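## Task

Same job as goal 1: remove every ribbed support block (same plastic and colour as the bracket) from the bracket and put each one fully inside the scrap tray's walls, leaving the bracket on the table with both thin legs intact; a broken leg is a failure. 'finished part' shows the bracket without supports, and everything in it belongs to the bracket. Here 'sliced job' does exist: it shows the bracket as printed, with support blocks coloured in shades of green. Some of those blocks may already be gone, and a block may be hidden behind the bracket or behind another block in that picture. In both pictures the same end of the top bar is on the left. Release and move clear at the end; nothing may depend on the robot holding it.

## Robot and tools

Robot: two arms, left_arm and right_arm, each with a two-finger parallel gripper and a wrist camera. The names are labels only, not sides of any image. left_arm sits on the +y side. Bases are at about (+0.021, +0.235, +0.256) m and (+0.009, -0.227, +0.256) m and are slightly tilted. Mounting plates and the metal frame behind the arms are fixed obstacles.

Frames: results report each gripper in one shared scene frame: origin on the table top midway between the arms, +x out over the table, +z up. The gripper's own axes: fingers point along its +z, and they open and close along its y. end_effector_position is the point between the finger pads, just under 1 cm behind the tips. Reported hand positions can be slightly wrong, worse at long reach.

execute_actions(actions): a list of actions, run in order. Each action is a table of up to 15 rows; each row lasts one control step (1/30 s) and a short table repeats its last row to fill 15 steps (0.5 s). Every row is a single list of 14 numbers in [-1, 1] covering both arms: dx, dy, dz, rx, ry, rz, opening for left_arm, then the same seven for right_arm. dx..rz are an offset, in the gripper's own axes, from that gripper's measured pose at the start of the action (for a call's first action, the last pose a result reported); every row is measured from that start, not from the previous row. Scale: 1.0 = 0.6 m for dx, dy, dz and 180 degrees for rx, ry, rz, which together form one rotation vector. The opening is absolute, not an offset: +1 fully open (0.087 m), -1 closed. An empty list just returns state and images.

move(target, speed, blocking): target is one 14-number row laid out as above, offsets from the pose in the scene's most recent result that shows one. Each gripper travels a straight path toward its target; both finish together, lasting 0.5 to 10 s (cut off at 10 s). speed is in m/s, 0.002 to 0.5, default 0.25; turning is capped at twice that in rad/s. Openings are sent at the start. Paths ignore obstacles and the other arm, and grippers can lag, stray or overshoot speed, especially with a near-straight arm. Faster contact and targets deeper past contact push harder. blocking=false returns after 0.5 s while motion continues; use wait(0) to check, and wait or stop before sending other motion. The result adds a move: line: ending (done, off_target, moving, held, fault) plus limits (paced = pose clipped; held = some steps blocked, after which the arm may jump faster), and each gripper's distance from its target.

wait(seconds): 0 to 10; arms hold their last command; returns early if a running move ends. stop(): brakes a running move; needs braking room; fingers keep moving. zoom_image(camera, region): region [x0, y0, x1, y1] in pixels, at most 504 by 504, of cam_high, cam_low, cam_left_wrist or cam_right_wrist (all 896x504). show_instructions(): shows the reference images. read_manual(section): licence texts only. finished_scene(scene): ends scene 1 or 2 irreversibly and reports success; the next scene's task appears in its result.

Controller behaviour: each step the commanded pose is clipped to within 70 mm and 16 degrees of the measured pose, so far targets take several actions; after an action the arm goes no further than its last clipped pose. Position wins over orientation when both cannot be met. Joint friction can leave the gripper up to about 31 mm short, and tiny commands may do nothing. Hand target lines show where the controller is currently driving. A pose unreachable line means the clearance check altered or blocked that arm's command. For an arm meant to stay still, send its offset back to its desired pose in the first call of a reply, zeros afterwards, and always its intended opening.

Gripping: grip_measured is the measured opening on the command scale; each gripper reads off by up to about 1 mm. To hold something, command roughly 0.02 below grip_measured (less for a lighter hold). Pads manage about 20 N; slamming closed can squeeze harder or pop open.

Results: state line per arm with position (m) and quat_wxyz, joint positions (last value = opening in m), joint torques (offset, noisy, not zero in free air), MOTOR HOT warnings from 75 °C, OVER-TEMPERATURE FAULT stops at 90 °C and 100 °C (the latter drops the arm), FAULT lines, and camera images with any changed calibration.

Avoid: knocking anything off the table, arm-to-arm collisions or hard pressing, drops, slips, slams, hard pushes, and above all bending the bracket's thin legs while prying supports. Loose objects may occasionally get nudged. Before finishing, open the grippers and back away so nothing relies on the robot.

Each tool is called after ">>>" as name(argument=value, ...), one argument or row to a line, values as JSON.

## Session

>>> show_instructions(
)

>>> execute_actions(
  actions=[],
)

Reference images for this scene: finished part, sliced job.

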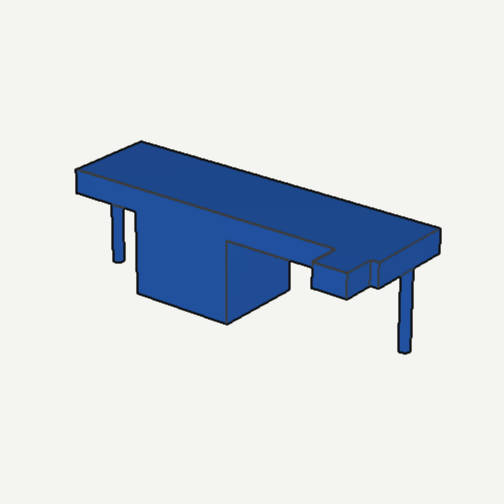

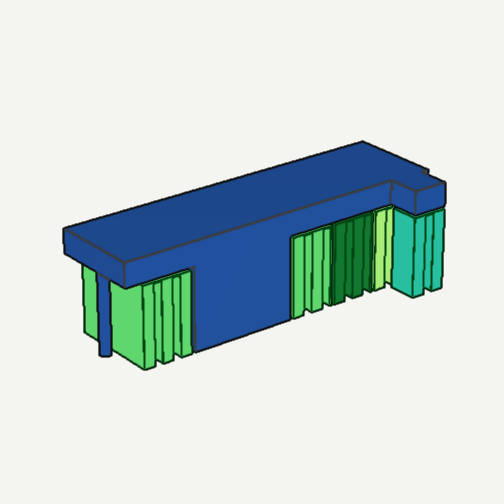

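Scene clock: 0.00 s.
left_arm: end_effector_position=(-0.0234, +0.7350, +0.3996) grip_measured=+0.996 end_effector_quat_wxyz=(-0.129, +0.023, +0.853, +0.505) | right_arm: end_effector_position=(+0.1990, -0.1472, +0.1466) grip_measured=+1.000 end_effector_quat_wxyz=(-0.443, -0.427, +0.709, +0.344)
Joint positions: left_arm=[1.487 1.658 0.975 0.233 0.013 1.538 0.087] | right_arm=[ 0.114  2.562  1.618 -1.497 -0.329 -1.01   0.087]
Joint velocities: left_arm=[ 0.017 -0.002 -0.007 -0.037 -0.022 -0.007 -0.   ] | right_arm=[-0.012 -0.002 -0.007 -0.081 -0.051 -0.081  0.   ]
Joint torques (N m, as the arm reports them, + toward a larger angle): no reading
Motor temperatures (°C, as the motors report them): left_arm=[26 44 29 25 25 25] | right_arm=[26 43 28 27 25 27]
Hand target (left_arm): -0.023, +0.735, +0.400; -0.129, +0.023, +0.853, +0.505
Hand target (right_arm): +0.199, -0.147, +0.147; -0.443, -0.427, +0.709, +0.344
camera_calibration (this result's frames):
cam_left_wrist: T_world_to_cam=[[-0.166638, -0.481642, -0.860379, 0.691347], [-0.470237, -0.728139, 0.498689, 0.339416], [-0.866666, 0.487682, -0.10515, -0.198581], [0, 0, 0, 1]] pos_world=[0.102707, 0.676968, 0.404677]
cam_right_wrist: T_world_to_cam=[[0.298466, -0.417241, -0.858387, 0.0063098], [0.551471, -0.658658, 0.511907, -0.262414], [-0.778972, -0.626162, 0.0335088, 0.198143], [0, 0, 0, 1]] pos_world=[0.297178, -0.0461387, 0.133108]

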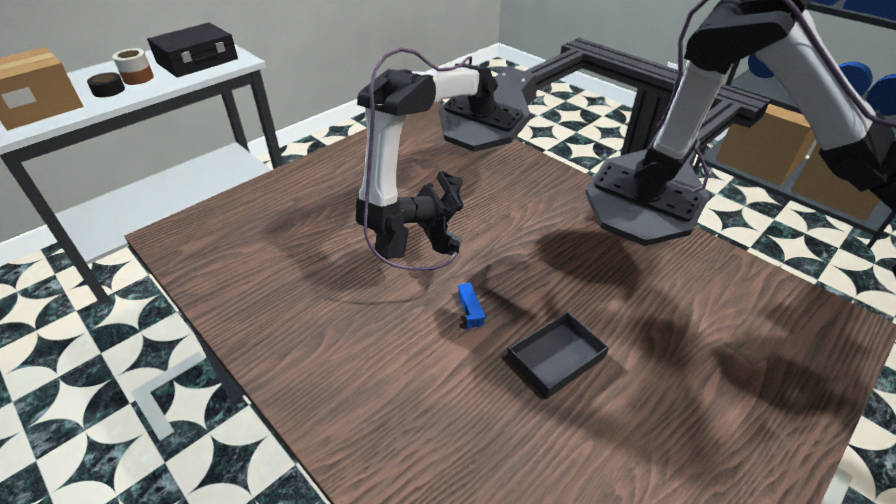

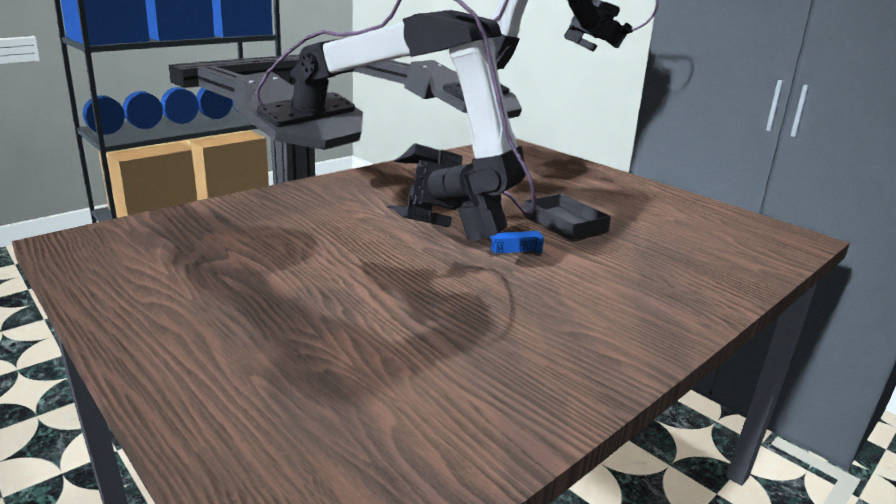

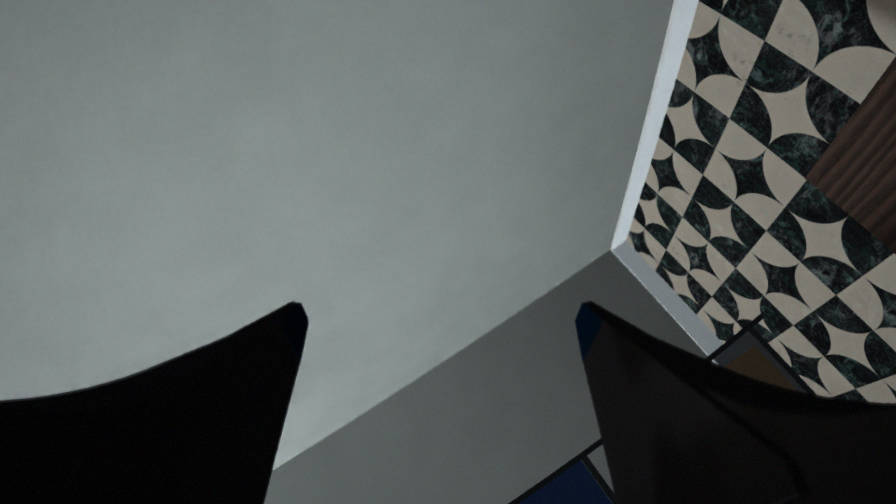

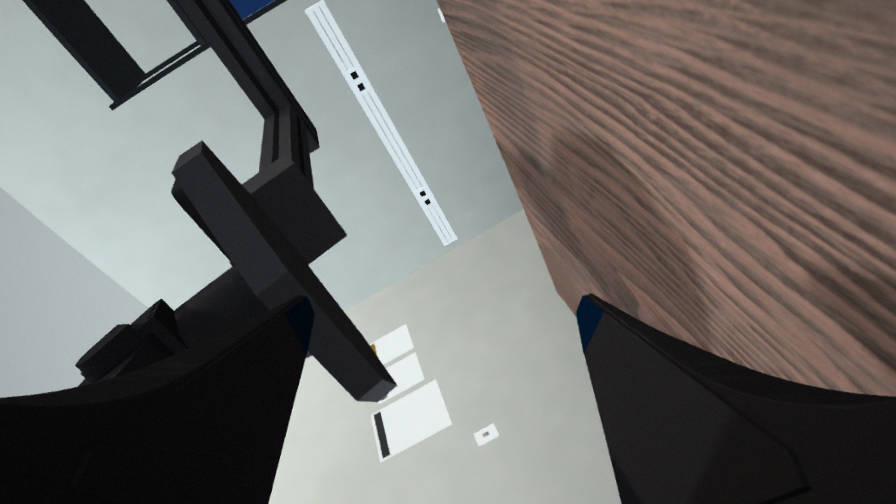

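>>> zoom_image(
  camera="cam_high",
  region=[430, 270, 520, 340],
)

>>> zoom_image(
  camera="cam_low",
  region=[470, 215, 570, 270],
)

Region (430, 270, 520, 340) of cam_high's 896x504 image, scaled by 5.600, with more detail than that image has.

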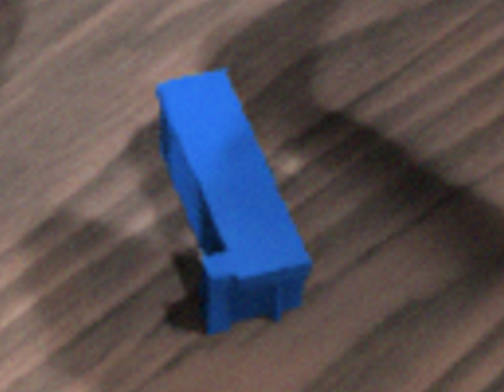

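Region (470, 215, 570, 270) of cam_low's 896x504 image, scaled by 5.040, with more detail than that image has; it fills the top 277 rows of this view, and the rest is white.

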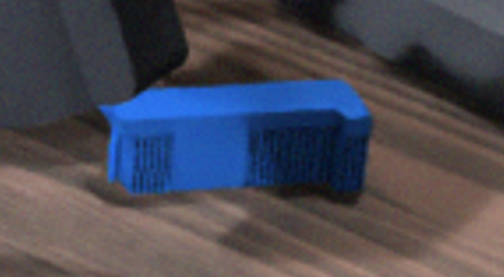

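>>> move(
  target=[-0.543,-0.576,-0.568,0.3806,0.1469,-0.2883,0.3, -0.205,-0.037,-0.243,0.329,-0.459,-0.202,0.4],
  speed=0.3,
)

Scene clock: 124.00 s.
left_arm: end_effector_position=(+0.3069, +0.3002, +0.1912) grip_measured=+0.300 end_effector_quat_wxyz=(-0.060, -0.508, +0.858, -0.048) | right_arm: end_effector_position=(+0.3832, -0.0613, +0.1489) grip_measured=+0.400 end_effector_quat_wxyz=(+0.479, -0.423, +0.719, +0.274)
Joint positions: left_arm=[ 0.222  1.715  1.025 -0.707  0.157 -0.664  0.057] | right_arm=[-0.018  2.047  0.563  1.146 -0.814 -0.5    0.061]
Joint velocities: left_arm=[ 0.007 -0.007  0.007 -0.007 -0.022 -0.037  0.   ] | right_arm=[-0.007 -0.017 -0.007  0.037  0.022  0.125 -0.   ]
Joint torques (N m, as the arm reports them, + toward a larger angle): left_arm=[-0.11 -6.2   4.2   0.35  0.17 -0.24] | right_arm=[ 0.85 -7.34 -0.24  1.71 -0.28  0.1 ]
Motor temperatures (°C, as the motors report them): left_arm=[26 47 35 34 25 25] | right_arm=[26 57 27 33 25 27]
Hand target (left_arm): +0.303, +0.294, +0.183; -0.072, -0.507, +0.857, -0.052
Hand target (right_arm): +0.369, -0.060, +0.140; +0.463, -0.418, +0.730, +0.281
Off the commanded pose (left_arm): 0.013 m, 2 deg.
Off the commanded pose (right_arm): 0.016 m, 2 deg.
move: off_target (left_arm, right_arm)
camera_calibration (this result's frames):
cam_left_wrist: T_world_to_cam=[[0.879402, -0.475902, 0.0130408, -0.132078], [-0.256239, -0.450054, 0.855449, 0.0646365], [-0.401241, -0.755625, -0.517723, 0.587064], [0, 0, 0, 1]] pos_world=[0.368266, 0.409834, 0.250366]
cam_right_wrist: T_world_to_cam=[[0.86432, -0.502917, -0.00512917, -0.359963], [-0.48339, -0.827858, -0.284581, 0.196172], [0.138874, 0.248448, -0.958638, 0.244908], [0, 0, 0, 1]] pos_world=[0.371939, -0.0794764, 0.288758]

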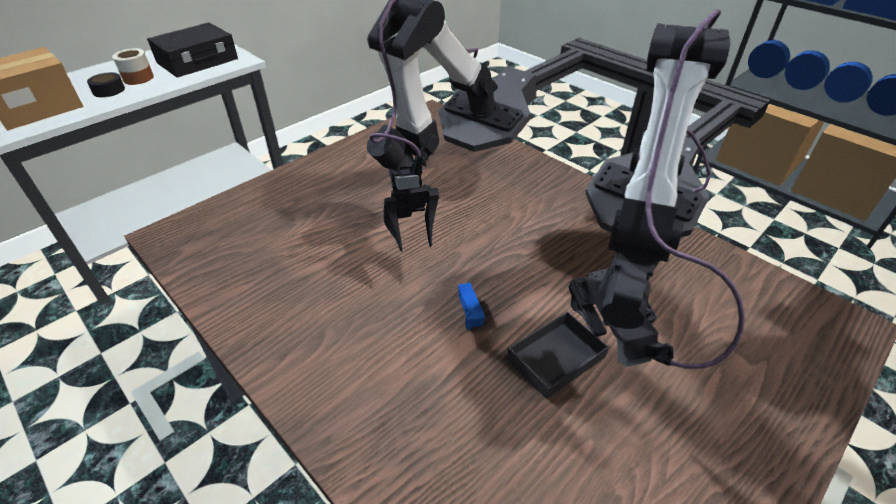

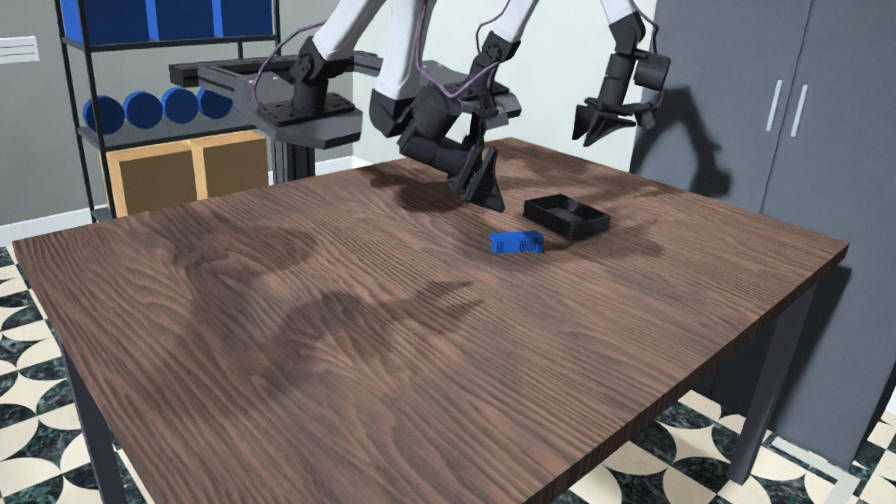

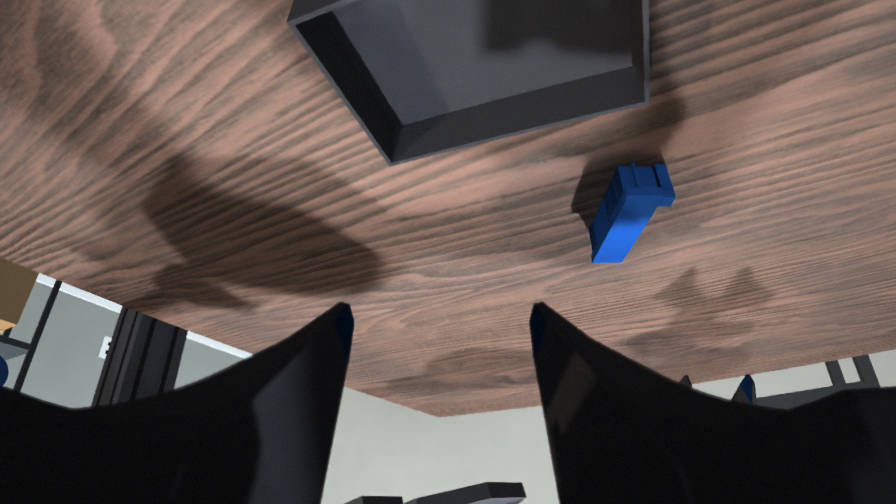

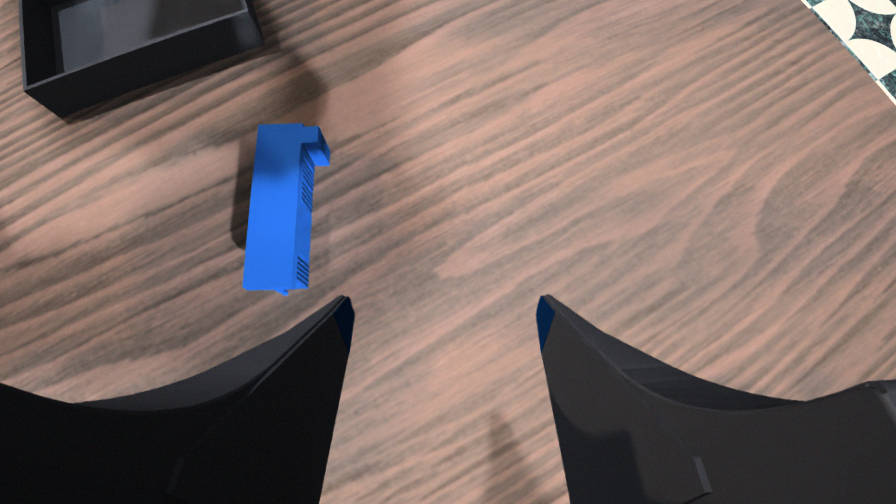

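>>> execute_actions(
  actions=[],
)

Scene clock: 134.30 s.
left_arm: end_effector_position=(+0.3070, +0.3001, +0.1912) grip_measured=+0.300 end_effector_quat_wxyz=(-0.060, -0.508, +0.858, -0.048) | right_arm: end_effector_position=(+0.3836, -0.0612, +0.1494) grip_measured=+0.400 end_effector_quat_wxyz=(+0.480, -0.422, +0.718, +0.273)
Joint positions: left_arm=[ 0.222  1.715  1.025 -0.707  0.157 -0.665  0.057] | right_arm=[-0.018  2.047  0.563  1.15  -0.814 -0.499  0.061]
Joint velocities: left_arm=[-0.002  0.012  0.007  0.007  0.007  0.022  0.   ] | right_arm=[ 0.002  0.002  0.012 -0.051 -0.051  0.037  0.001]
Joint torques (N m, as the arm reports them, + toward a larger angle): left_arm=[-0.07 -6.17  4.12  0.32  0.16 -0.23] | right_arm=[ 0.75 -7.28 -0.21  1.74 -0.28  0.09]
Motor temperatures (°C, as the motors report them): left_arm=[26 47 34 32 25 25] | right_arm=[26 55 27 34 25 27]
Hand target (left_arm): +0.303, +0.294, +0.183; -0.072, -0.508, +0.857, -0.052
Hand target (right_arm): +0.369, -0.059, +0.140; +0.463, -0.418, +0.729, +0.281
Off the commanded pose (left_arm): 0.013 m, 2 deg.
Off the commanded pose (right_arm): 0.016 m, 2 deg.
camera_calibration (this result's frames):
cam_left_wrist: T_world_to_cam=[[0.879766, -0.475216, 0.0134605, -0.132616], [-0.256223, -0.450115, 0.855422, 0.0646767], [-0.400452, -0.75602, -0.517757, 0.586971], [0, 0, 0, 1]] pos_world=[0.368297, 0.409852, 0.250368]
cam_right_wrist: T_world_to_cam=[[0.864085, -0.503334, -0.00346707, -0.360512], [-0.483082, -0.827344, -0.286589, 0.19683], [0.141382, 0.249312, -0.958047, 0.244313], [0, 0, 0, 1]] pos_world=[0.372056, -0.0795216, 0.289223]

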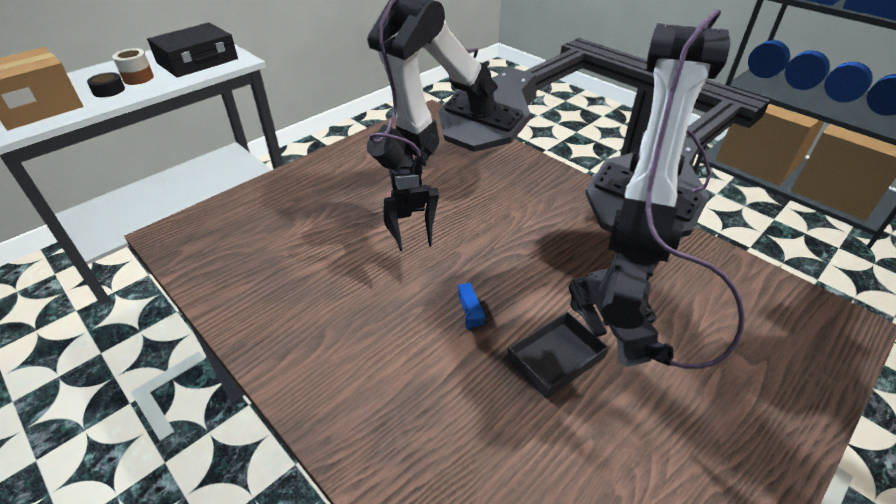

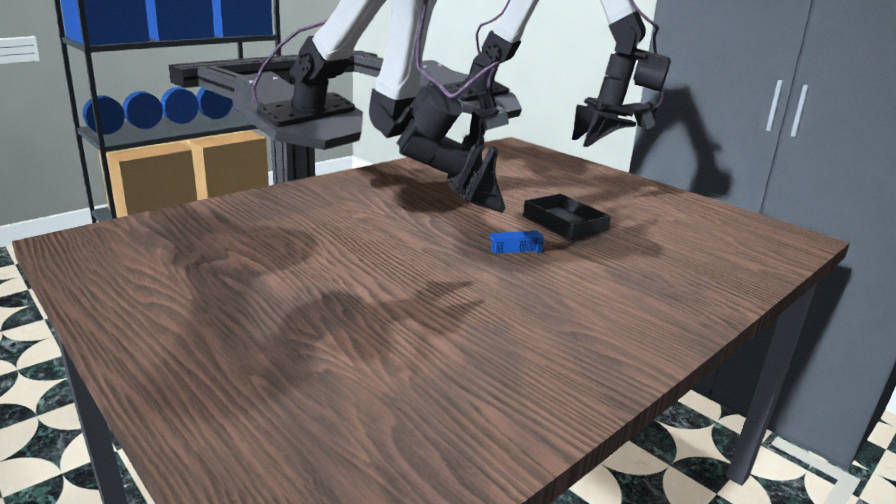

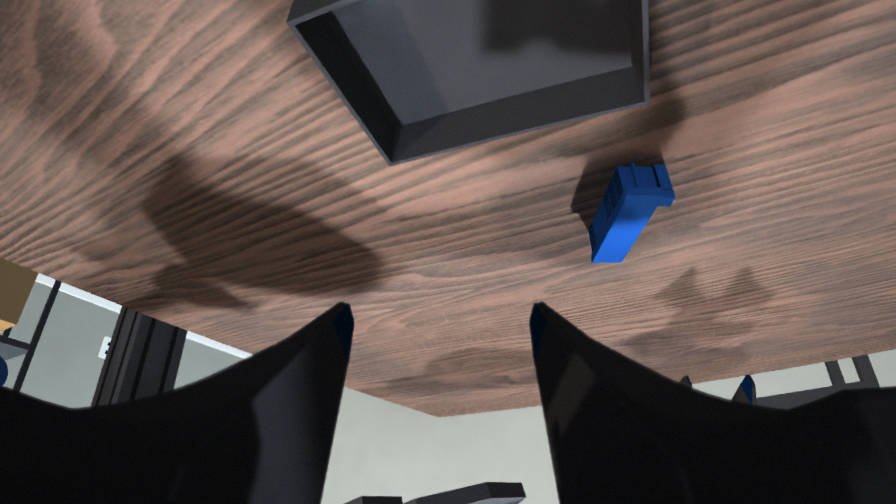

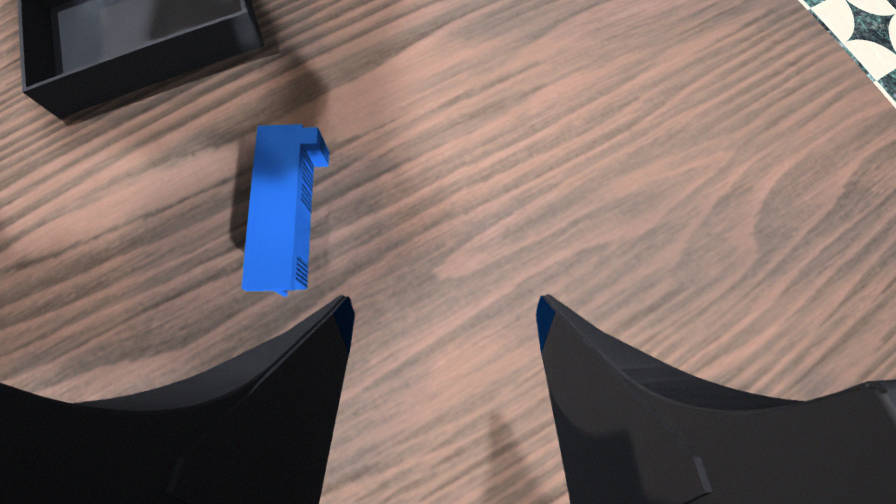

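>>> show_instructions(
)

>>> zoom_image(
  camera="cam_right_wrist",
  region=[180, 100, 400, 310],
)

>>> zoom_image(
  camera="cam_low",
  region=[470, 210, 570, 270],
)

Reference images for this scene: finished part, sliced job.

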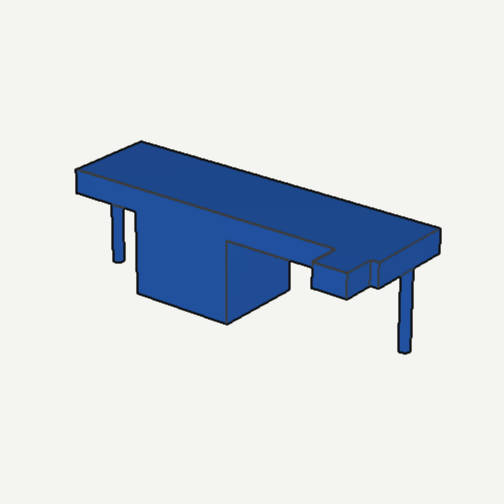

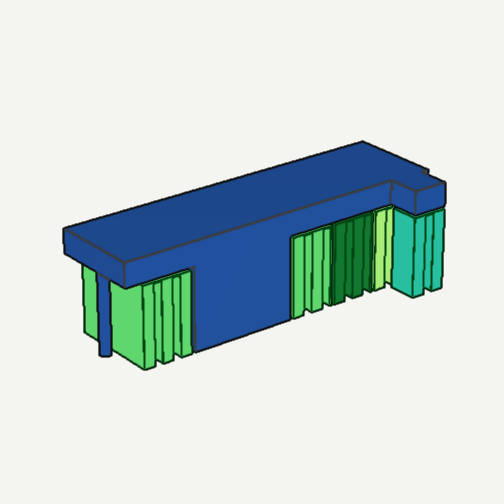

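Region (180, 100, 400, 310) of cam_right_wrist's 896x504 image, scaled by 2.291, with more detail than that image has; it fills the top 481 rows of this view, and the rest is white.

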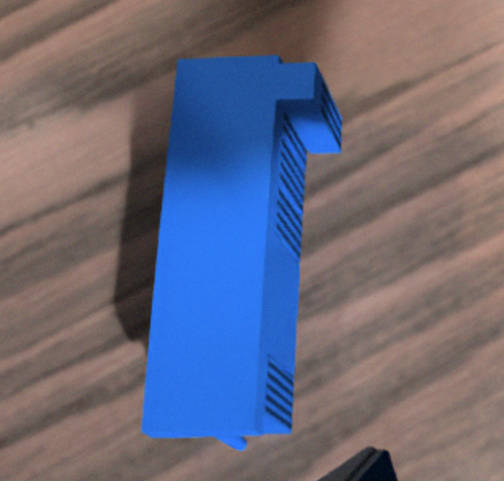

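Region (470, 210, 570, 270) of cam_low's 896x504 image, scaled by 5.040, with more detail than that image has; it fills the top 302 rows of this view, and the rest is white.

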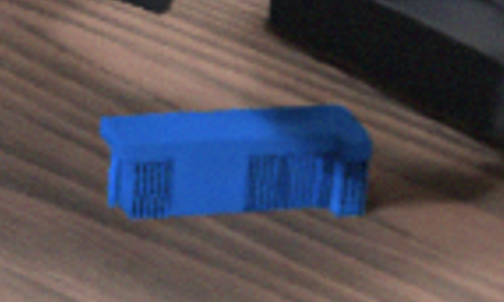

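>>> move(
  target=[0.378,-0.1685,0.232,0,0,0,0.3, 0,0,0,0,0,0,0.4],
  speed=0.2,
)

Scene clock: 168.67 s.
left_arm: end_effector_position=(+0.2746, +0.0320, +0.1006) grip_measured=+0.300 end_effector_quat_wxyz=(-0.067, -0.508, +0.857, -0.056) | right_arm: end_effector_position=(+0.3836, -0.0612, +0.1494) grip_measured=+0.400 end_effector_quat_wxyz=(+0.480, -0.422, +0.718, +0.273)
Joint positions: left_arm=[-0.66   2.027  0.864 -0.171 -0.012 -1.529  0.057] | right_arm=[-0.018  2.047  0.563  1.15  -0.814 -0.499  0.061]
Joint velocities: left_arm=[-0.012 -0.012 -0.002  0.022 -0.037 -0.022 -0.   ] | right_arm=[-0.002  0.007 -0.022  0.022 -0.125 -0.022  0.001]
Joint torques (N m, as the arm reports them, + toward a larger angle): left_arm=[-1.9  -6.04  4.83  0.51  0.   -0.2 ] | right_arm=[-0.27 -8.7   1.91  1.7  -0.41  0.03]
Motor temperatures (°C, as the motors report them): left_arm=[25 45 33 30 25 25] | right_arm=[26 50 27 35 25 27]
Hand target (left_arm): +0.279, +0.028, +0.094; -0.063, -0.510, +0.856, -0.057
Hand target (right_arm): +0.384, -0.061, +0.149; +0.480, -0.422, +0.718, +0.273
Off the commanded pose (left_arm): 0.012 m, 1 deg.
Off the commanded pose (right_arm): 0.000 m, 0 deg.
move: off_target (left_arm)
camera_calibration (this result's frames):
cam_left_wrist: T_world_to_cam=[[0.880264, -0.474096, 0.0191982, -0.231091], [-0.251867, -0.43259, 0.865696, 0.0104576], [-0.402118, -0.766876, -0.500202, 0.323393], [0, 0, 0, 1]] pos_world=[0.336097, 0.142967, 0.157145]
cam_right_wrist: T_world_to_cam=[[0.864085, -0.503334, -0.00346707, -0.360512], [-0.483082, -0.827344, -0.286589, 0.19683], [0.141382, 0.249312, -0.958047, 0.244313], [0, 0, 0, 1]] pos_world=[0.372056, -0.0795216, 0.289223]

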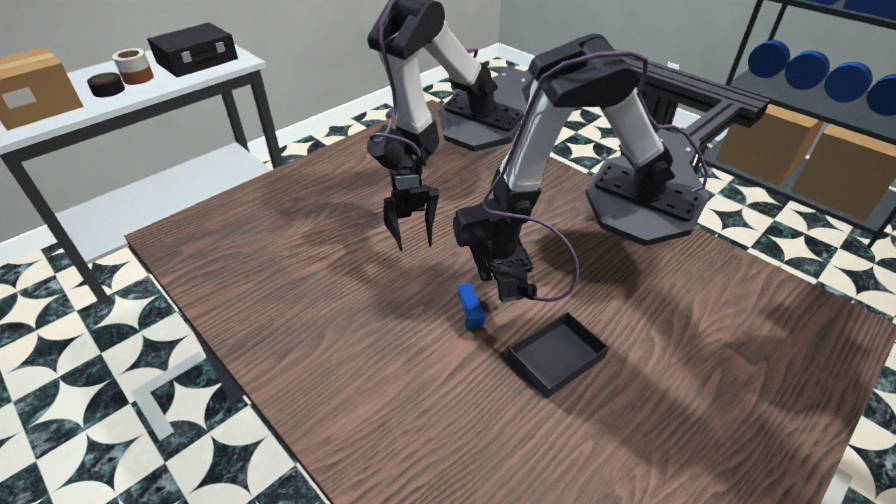

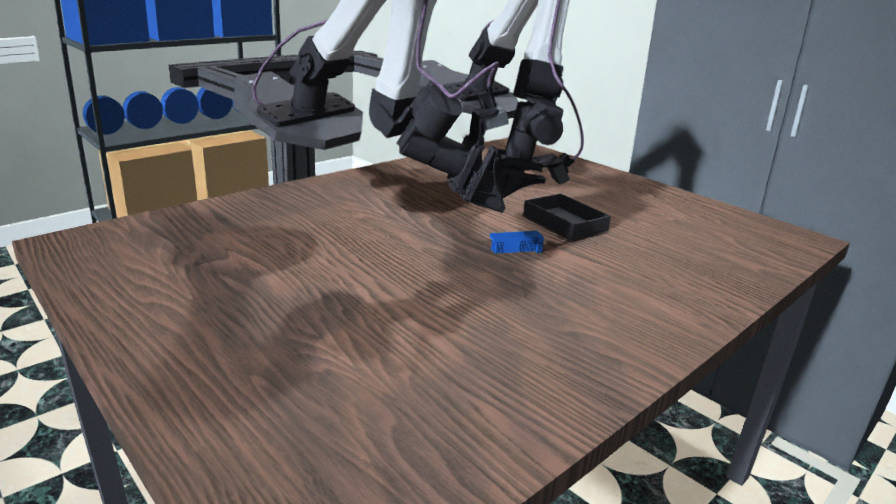

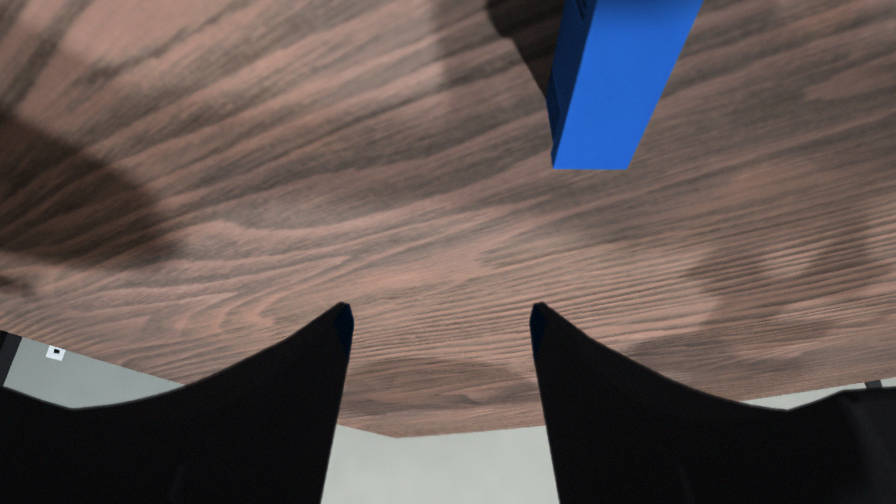

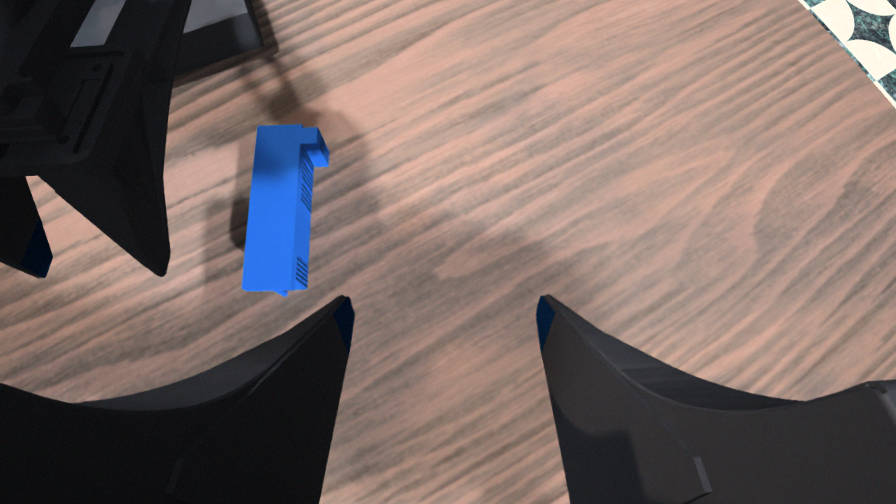

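>>> zoom_image(
  camera="cam_high",
  region=[420, 200, 620, 400],
)

Region (420, 200, 620, 400) of cam_high's 896x504 image, scaled by 2.520, with more detail than that image has.

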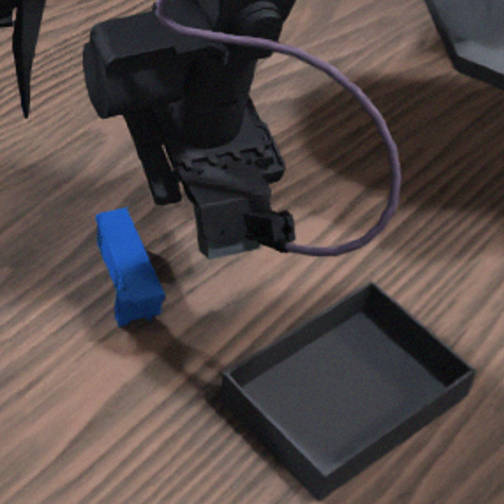

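>>> move(
  target=[-0.0721,-0.1045,0.0445,0,0,0,0.3, 0.0794,0.1647,-0.0258,0,0,0,0.4],
  speed=0.12,
)

Scene clock: 226.60 s.
left_arm: end_effector_position=(+0.3531, +0.0319, +0.0760) grip_measured=+0.300 end_effector_quat_wxyz=(-0.053, -0.508, +0.857, -0.067) | right_arm: end_effector_position=(+0.2949, -0.0418, +0.1135) grip_measured=+0.400 end_effector_quat_wxyz=(+0.454, -0.441, +0.722, +0.278)
Joint positions: left_arm=[-0.562  2.21   1.177 -0.266  0.002 -1.43   0.057] | right_arm=[ 0.115  2.285  0.345  1.561 -0.707 -0.501  0.061]
Joint velocities: left_arm=[-0.017 -0.017 -0.002  0.037 -0.037 -0.051  0.   ] | right_arm=[-0.007  0.002  0.002 -0.007  0.037  0.007 -0.   ]
Joint torques (N m, as the arm reports them, + toward a larger angle): left_arm=[-0.49 -7.79  5.48  0.19  0.16 -0.12] | right_arm=[ 1.07 -6.22 -3.09  1.75 -0.26 -0.02]
Motor temperatures (°C, as the motors report them): left_arm=[26 44 33 29 25 25] | right_arm=[26 50 27 37 25 27]
Hand target (left_arm): +0.348, +0.035, +0.068; -0.066, -0.508, +0.857, -0.055
Hand target (right_arm): +0.283, -0.043, +0.109; +0.440, -0.444, +0.729, +0.280
Off the commanded pose (left_arm): 0.009 m, 2 deg.
Off the commanded pose (right_arm): 0.013 m, 4 deg.
joint sent to its limit (right arm) — the command would take joint 4 (wrist pitch) past its upper limit, so that joint was sent only as far as its limit.
move: off_target (right_arm)
camera_calibration (this result's frames):
cam_left_wrist: T_world_to_cam=[[0.879952, -0.472107, 0.0529053, -0.302262], [-0.282174, -0.429824, 0.857688, 0.0626495], [-0.382181, -0.769653, -0.511441, 0.336505], [0, 0, 0, 1]] pos_world=[0.41226, 0.143221, 0.13436]
cam_right_wrist: T_world_to_cam=[[0.884701, -0.465817, -0.017863, -0.277031], [-0.456081, -0.857011, -0.239839, 0.145264], [0.0964127, 0.220333, -0.970648, 0.231113], [0, 0, 0, 1]] pos_world=[0.289059, -0.0554745, 0.25422]

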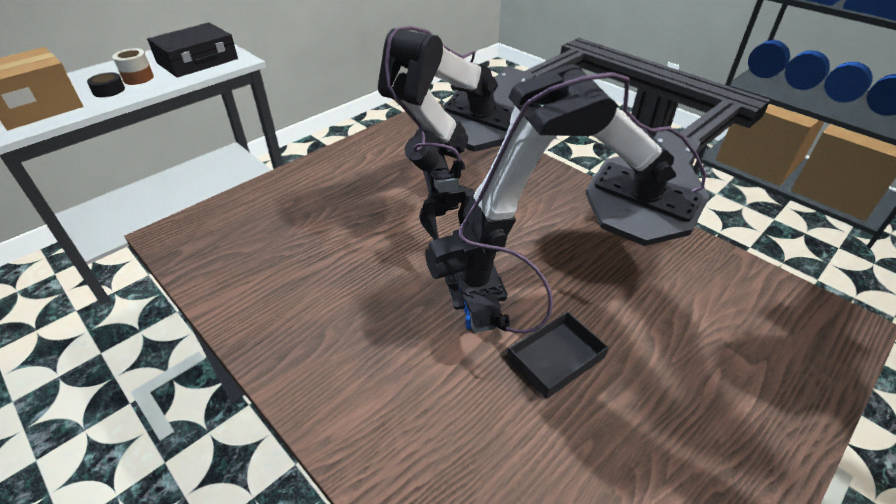

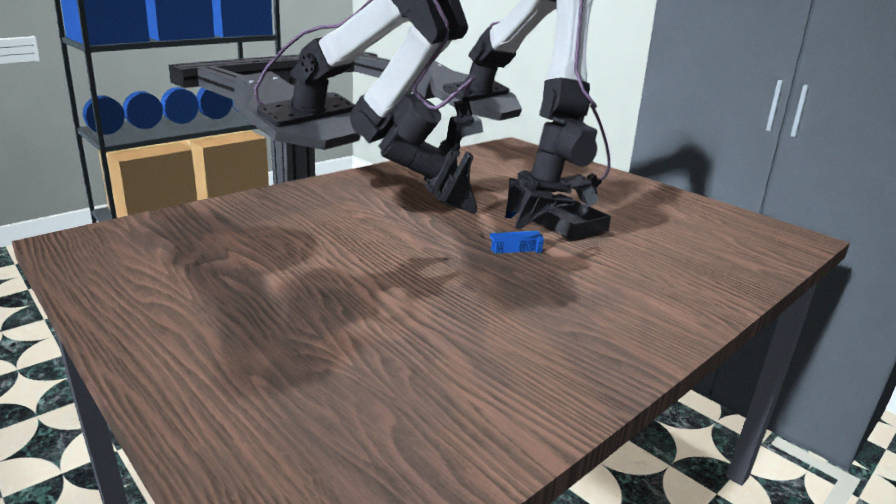

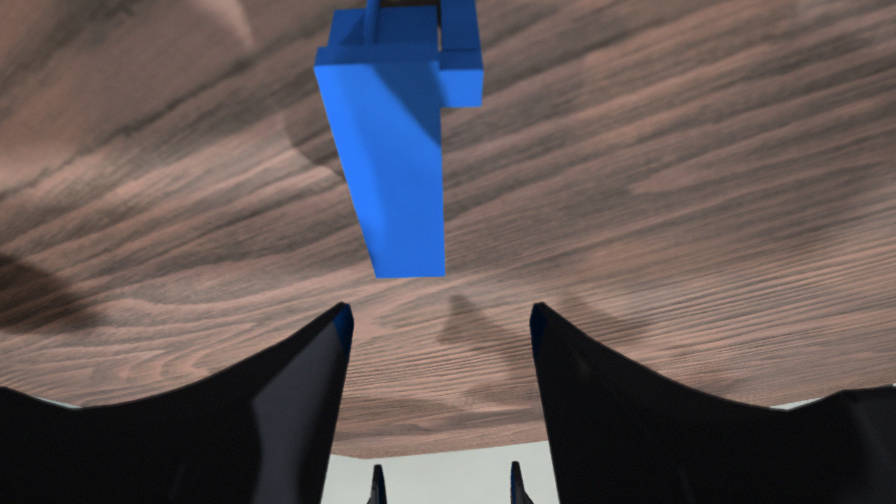

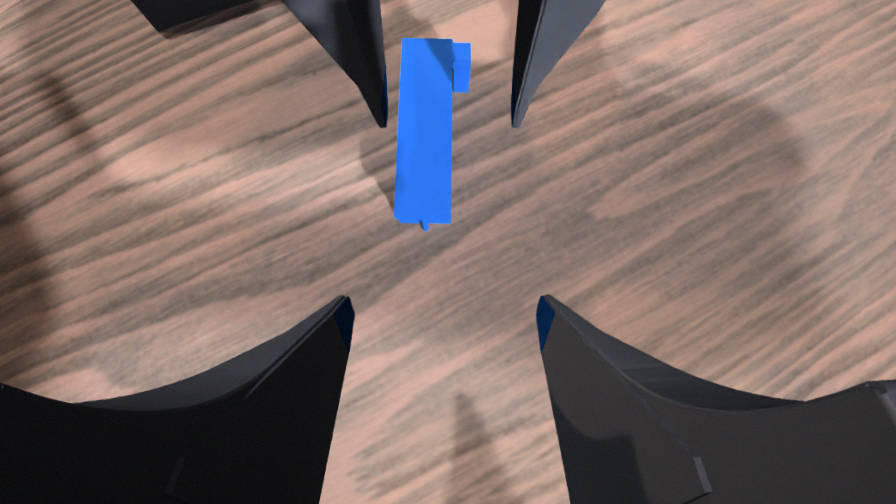

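>>> zoom_image(
  camera="cam_right_wrist",
  region=[340, 20, 560, 240],
)

>>> zoom_image(
  camera="cam_left_wrist",
  region=[280, 0, 580, 300],
)

Region (340, 20, 560, 240) of cam_right_wrist's 896x504 image, scaled by 2.291, with more detail than that image has.

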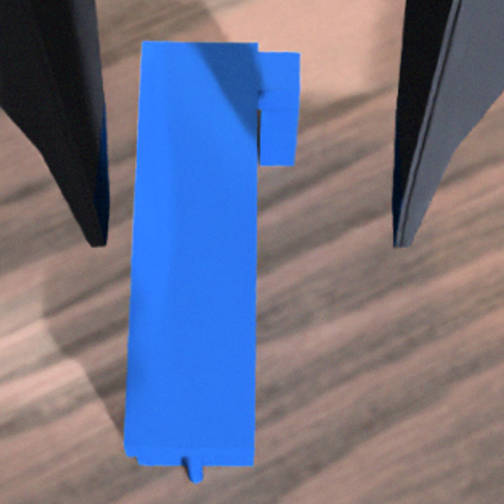

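Region (280, 0, 580, 300) of cam_left_wrist's 896x504 image, scaled by 1.680, with more detail than that image has.

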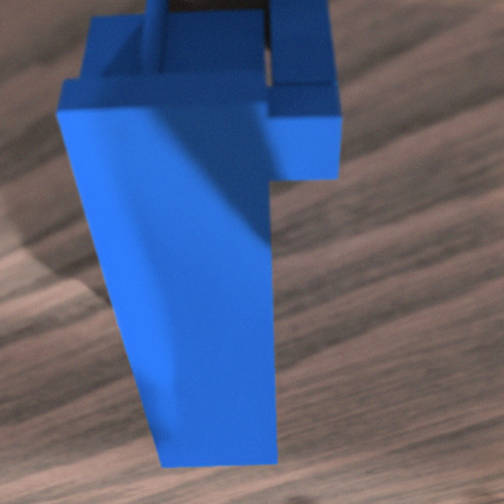

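>>> move(
  target=[-0.0113,0.019,0.0917,-0.024,0.016,-0.0045,0.3, -0.0234,0.0257,0.12,-0.0215,0.0125,0.0568,0.4],
  speed=0.06,
)

Scene clock: 335.83 s.
left_arm: end_effector_position=(+0.3420, +0.0330, +0.0277) grip_measured=+0.300 end_effector_quat_wxyz=(-0.090, -0.508, +0.856, -0.044) | right_arm: end_effector_position=(+0.3083, +0.0231, +0.0948) grip_measured=+0.400 end_effector_quat_wxyz=(+0.396, -0.397, +0.758, +0.332)
Joint positions: left_arm=[-0.535  2.395  1.279 -0.267  0.038 -1.411  0.057] | right_arm=[ 0.288  2.285  0.566  1.307 -0.593 -0.291  0.061]
Joint velocities: left_arm=[-0.007 -0.002 -0.017 -0.007 -0.007  0.022 -0.001] | right_arm=[-0.007 -0.012 -0.002 -0.081  0.022  0.037  0.   ]
Joint torques (N m, as the arm reports them, + toward a larger angle): left_arm=[-0.31 -8.39  4.82  0.35  0.18 -0.1 ] | right_arm=[ 1.52 -8.96  2.18  1.6  -0.29  0.08]
Motor temperatures (°C, as the motors report them): left_arm=[25 47 33 28 25 25] | right_arm=[26 44 27 38 25 27]
Hand target (left_arm): +0.344, +0.034, +0.020; -0.093, -0.510, +0.854, -0.046
Hand target (right_arm): +0.313, +0.029, +0.096; +0.398, -0.396, +0.758, +0.333
Off the commanded pose (left_arm): 0.008 m, 1 deg.
Off the commanded pose (right_arm): 0.007 m, 0 deg.
move: done
camera_calibration (this result's frames):
cam_left_wrist: T_world_to_cam=[[0.878022, -0.477984, -0.0246744, -0.286356], [-0.208624, -0.428607, 0.879075, 0.0756027], [-0.430759, -0.766699, -0.476045, 0.323914], [0, 0, 0, 1]] pos_world=[0.406728, 0.143875, 0.0806717]
cam_right_wrist: T_world_to_cam=[[0.856737, -0.473632, -0.204144, -0.232574], [-0.50924, -0.839539, -0.189338, 0.213707], [-0.0817107, 0.266172, -0.960456, 0.250271], [0, 0, 0, 1]] pos_world=[0.328533, 0.00264578, 0.233358]

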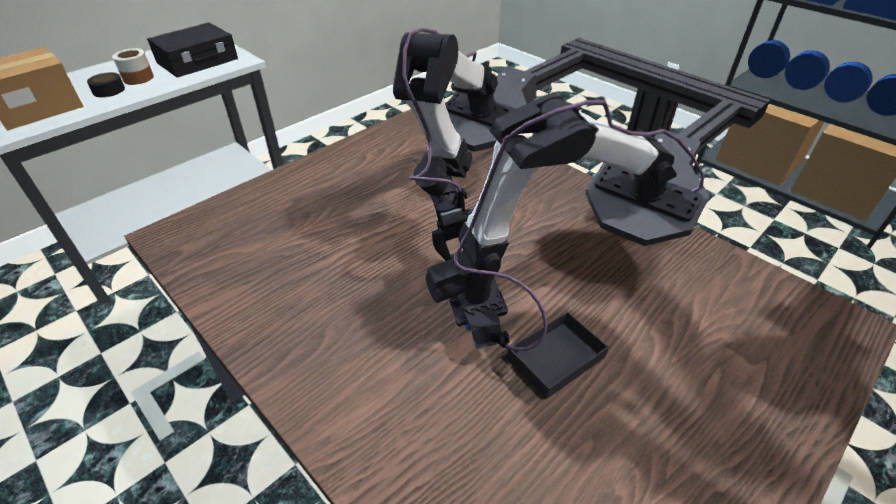

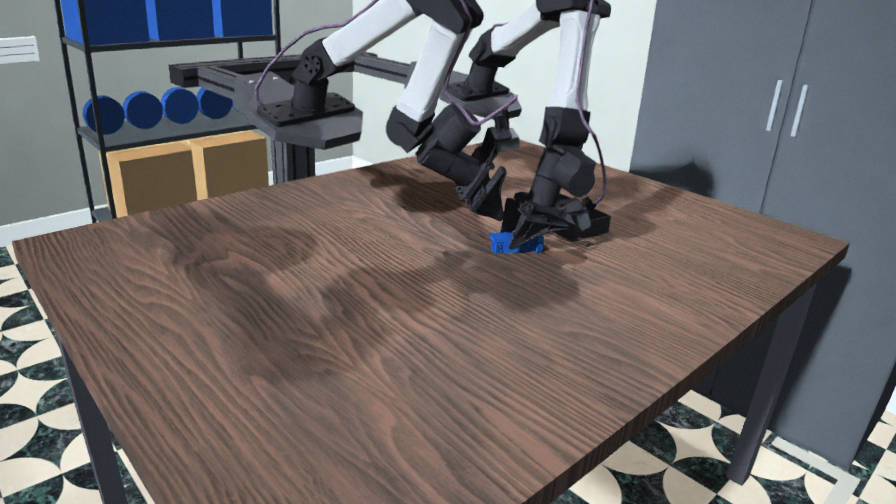

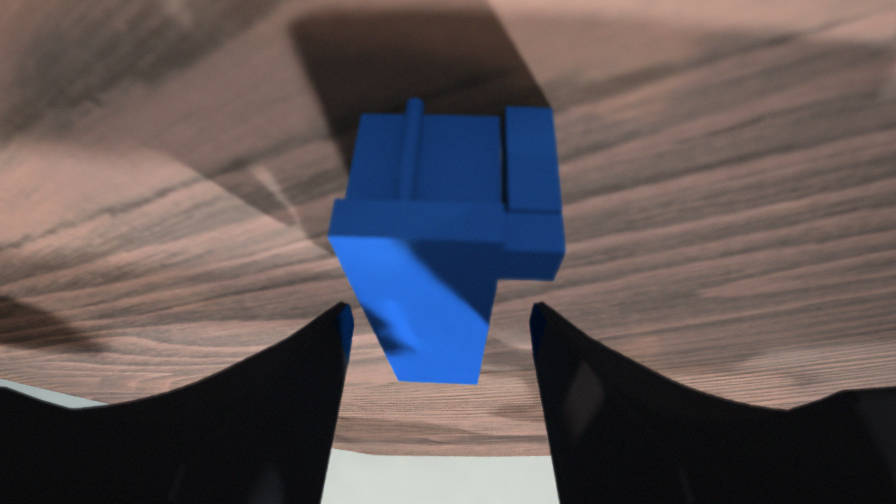

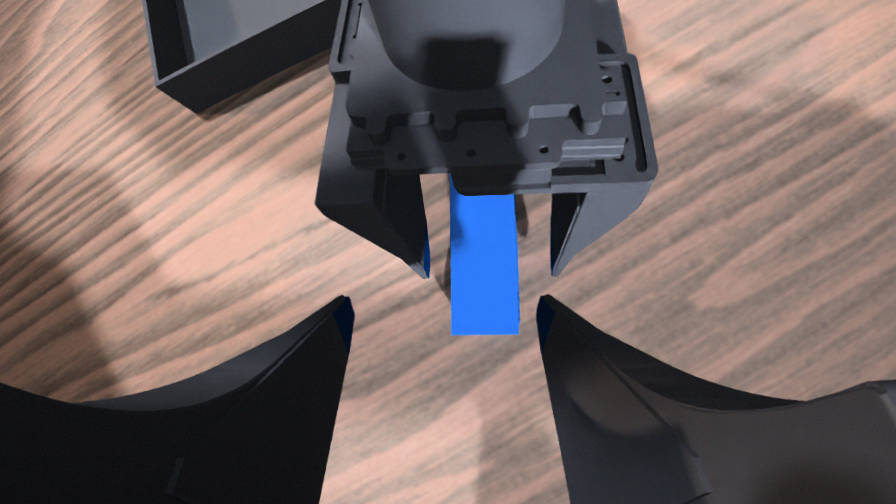

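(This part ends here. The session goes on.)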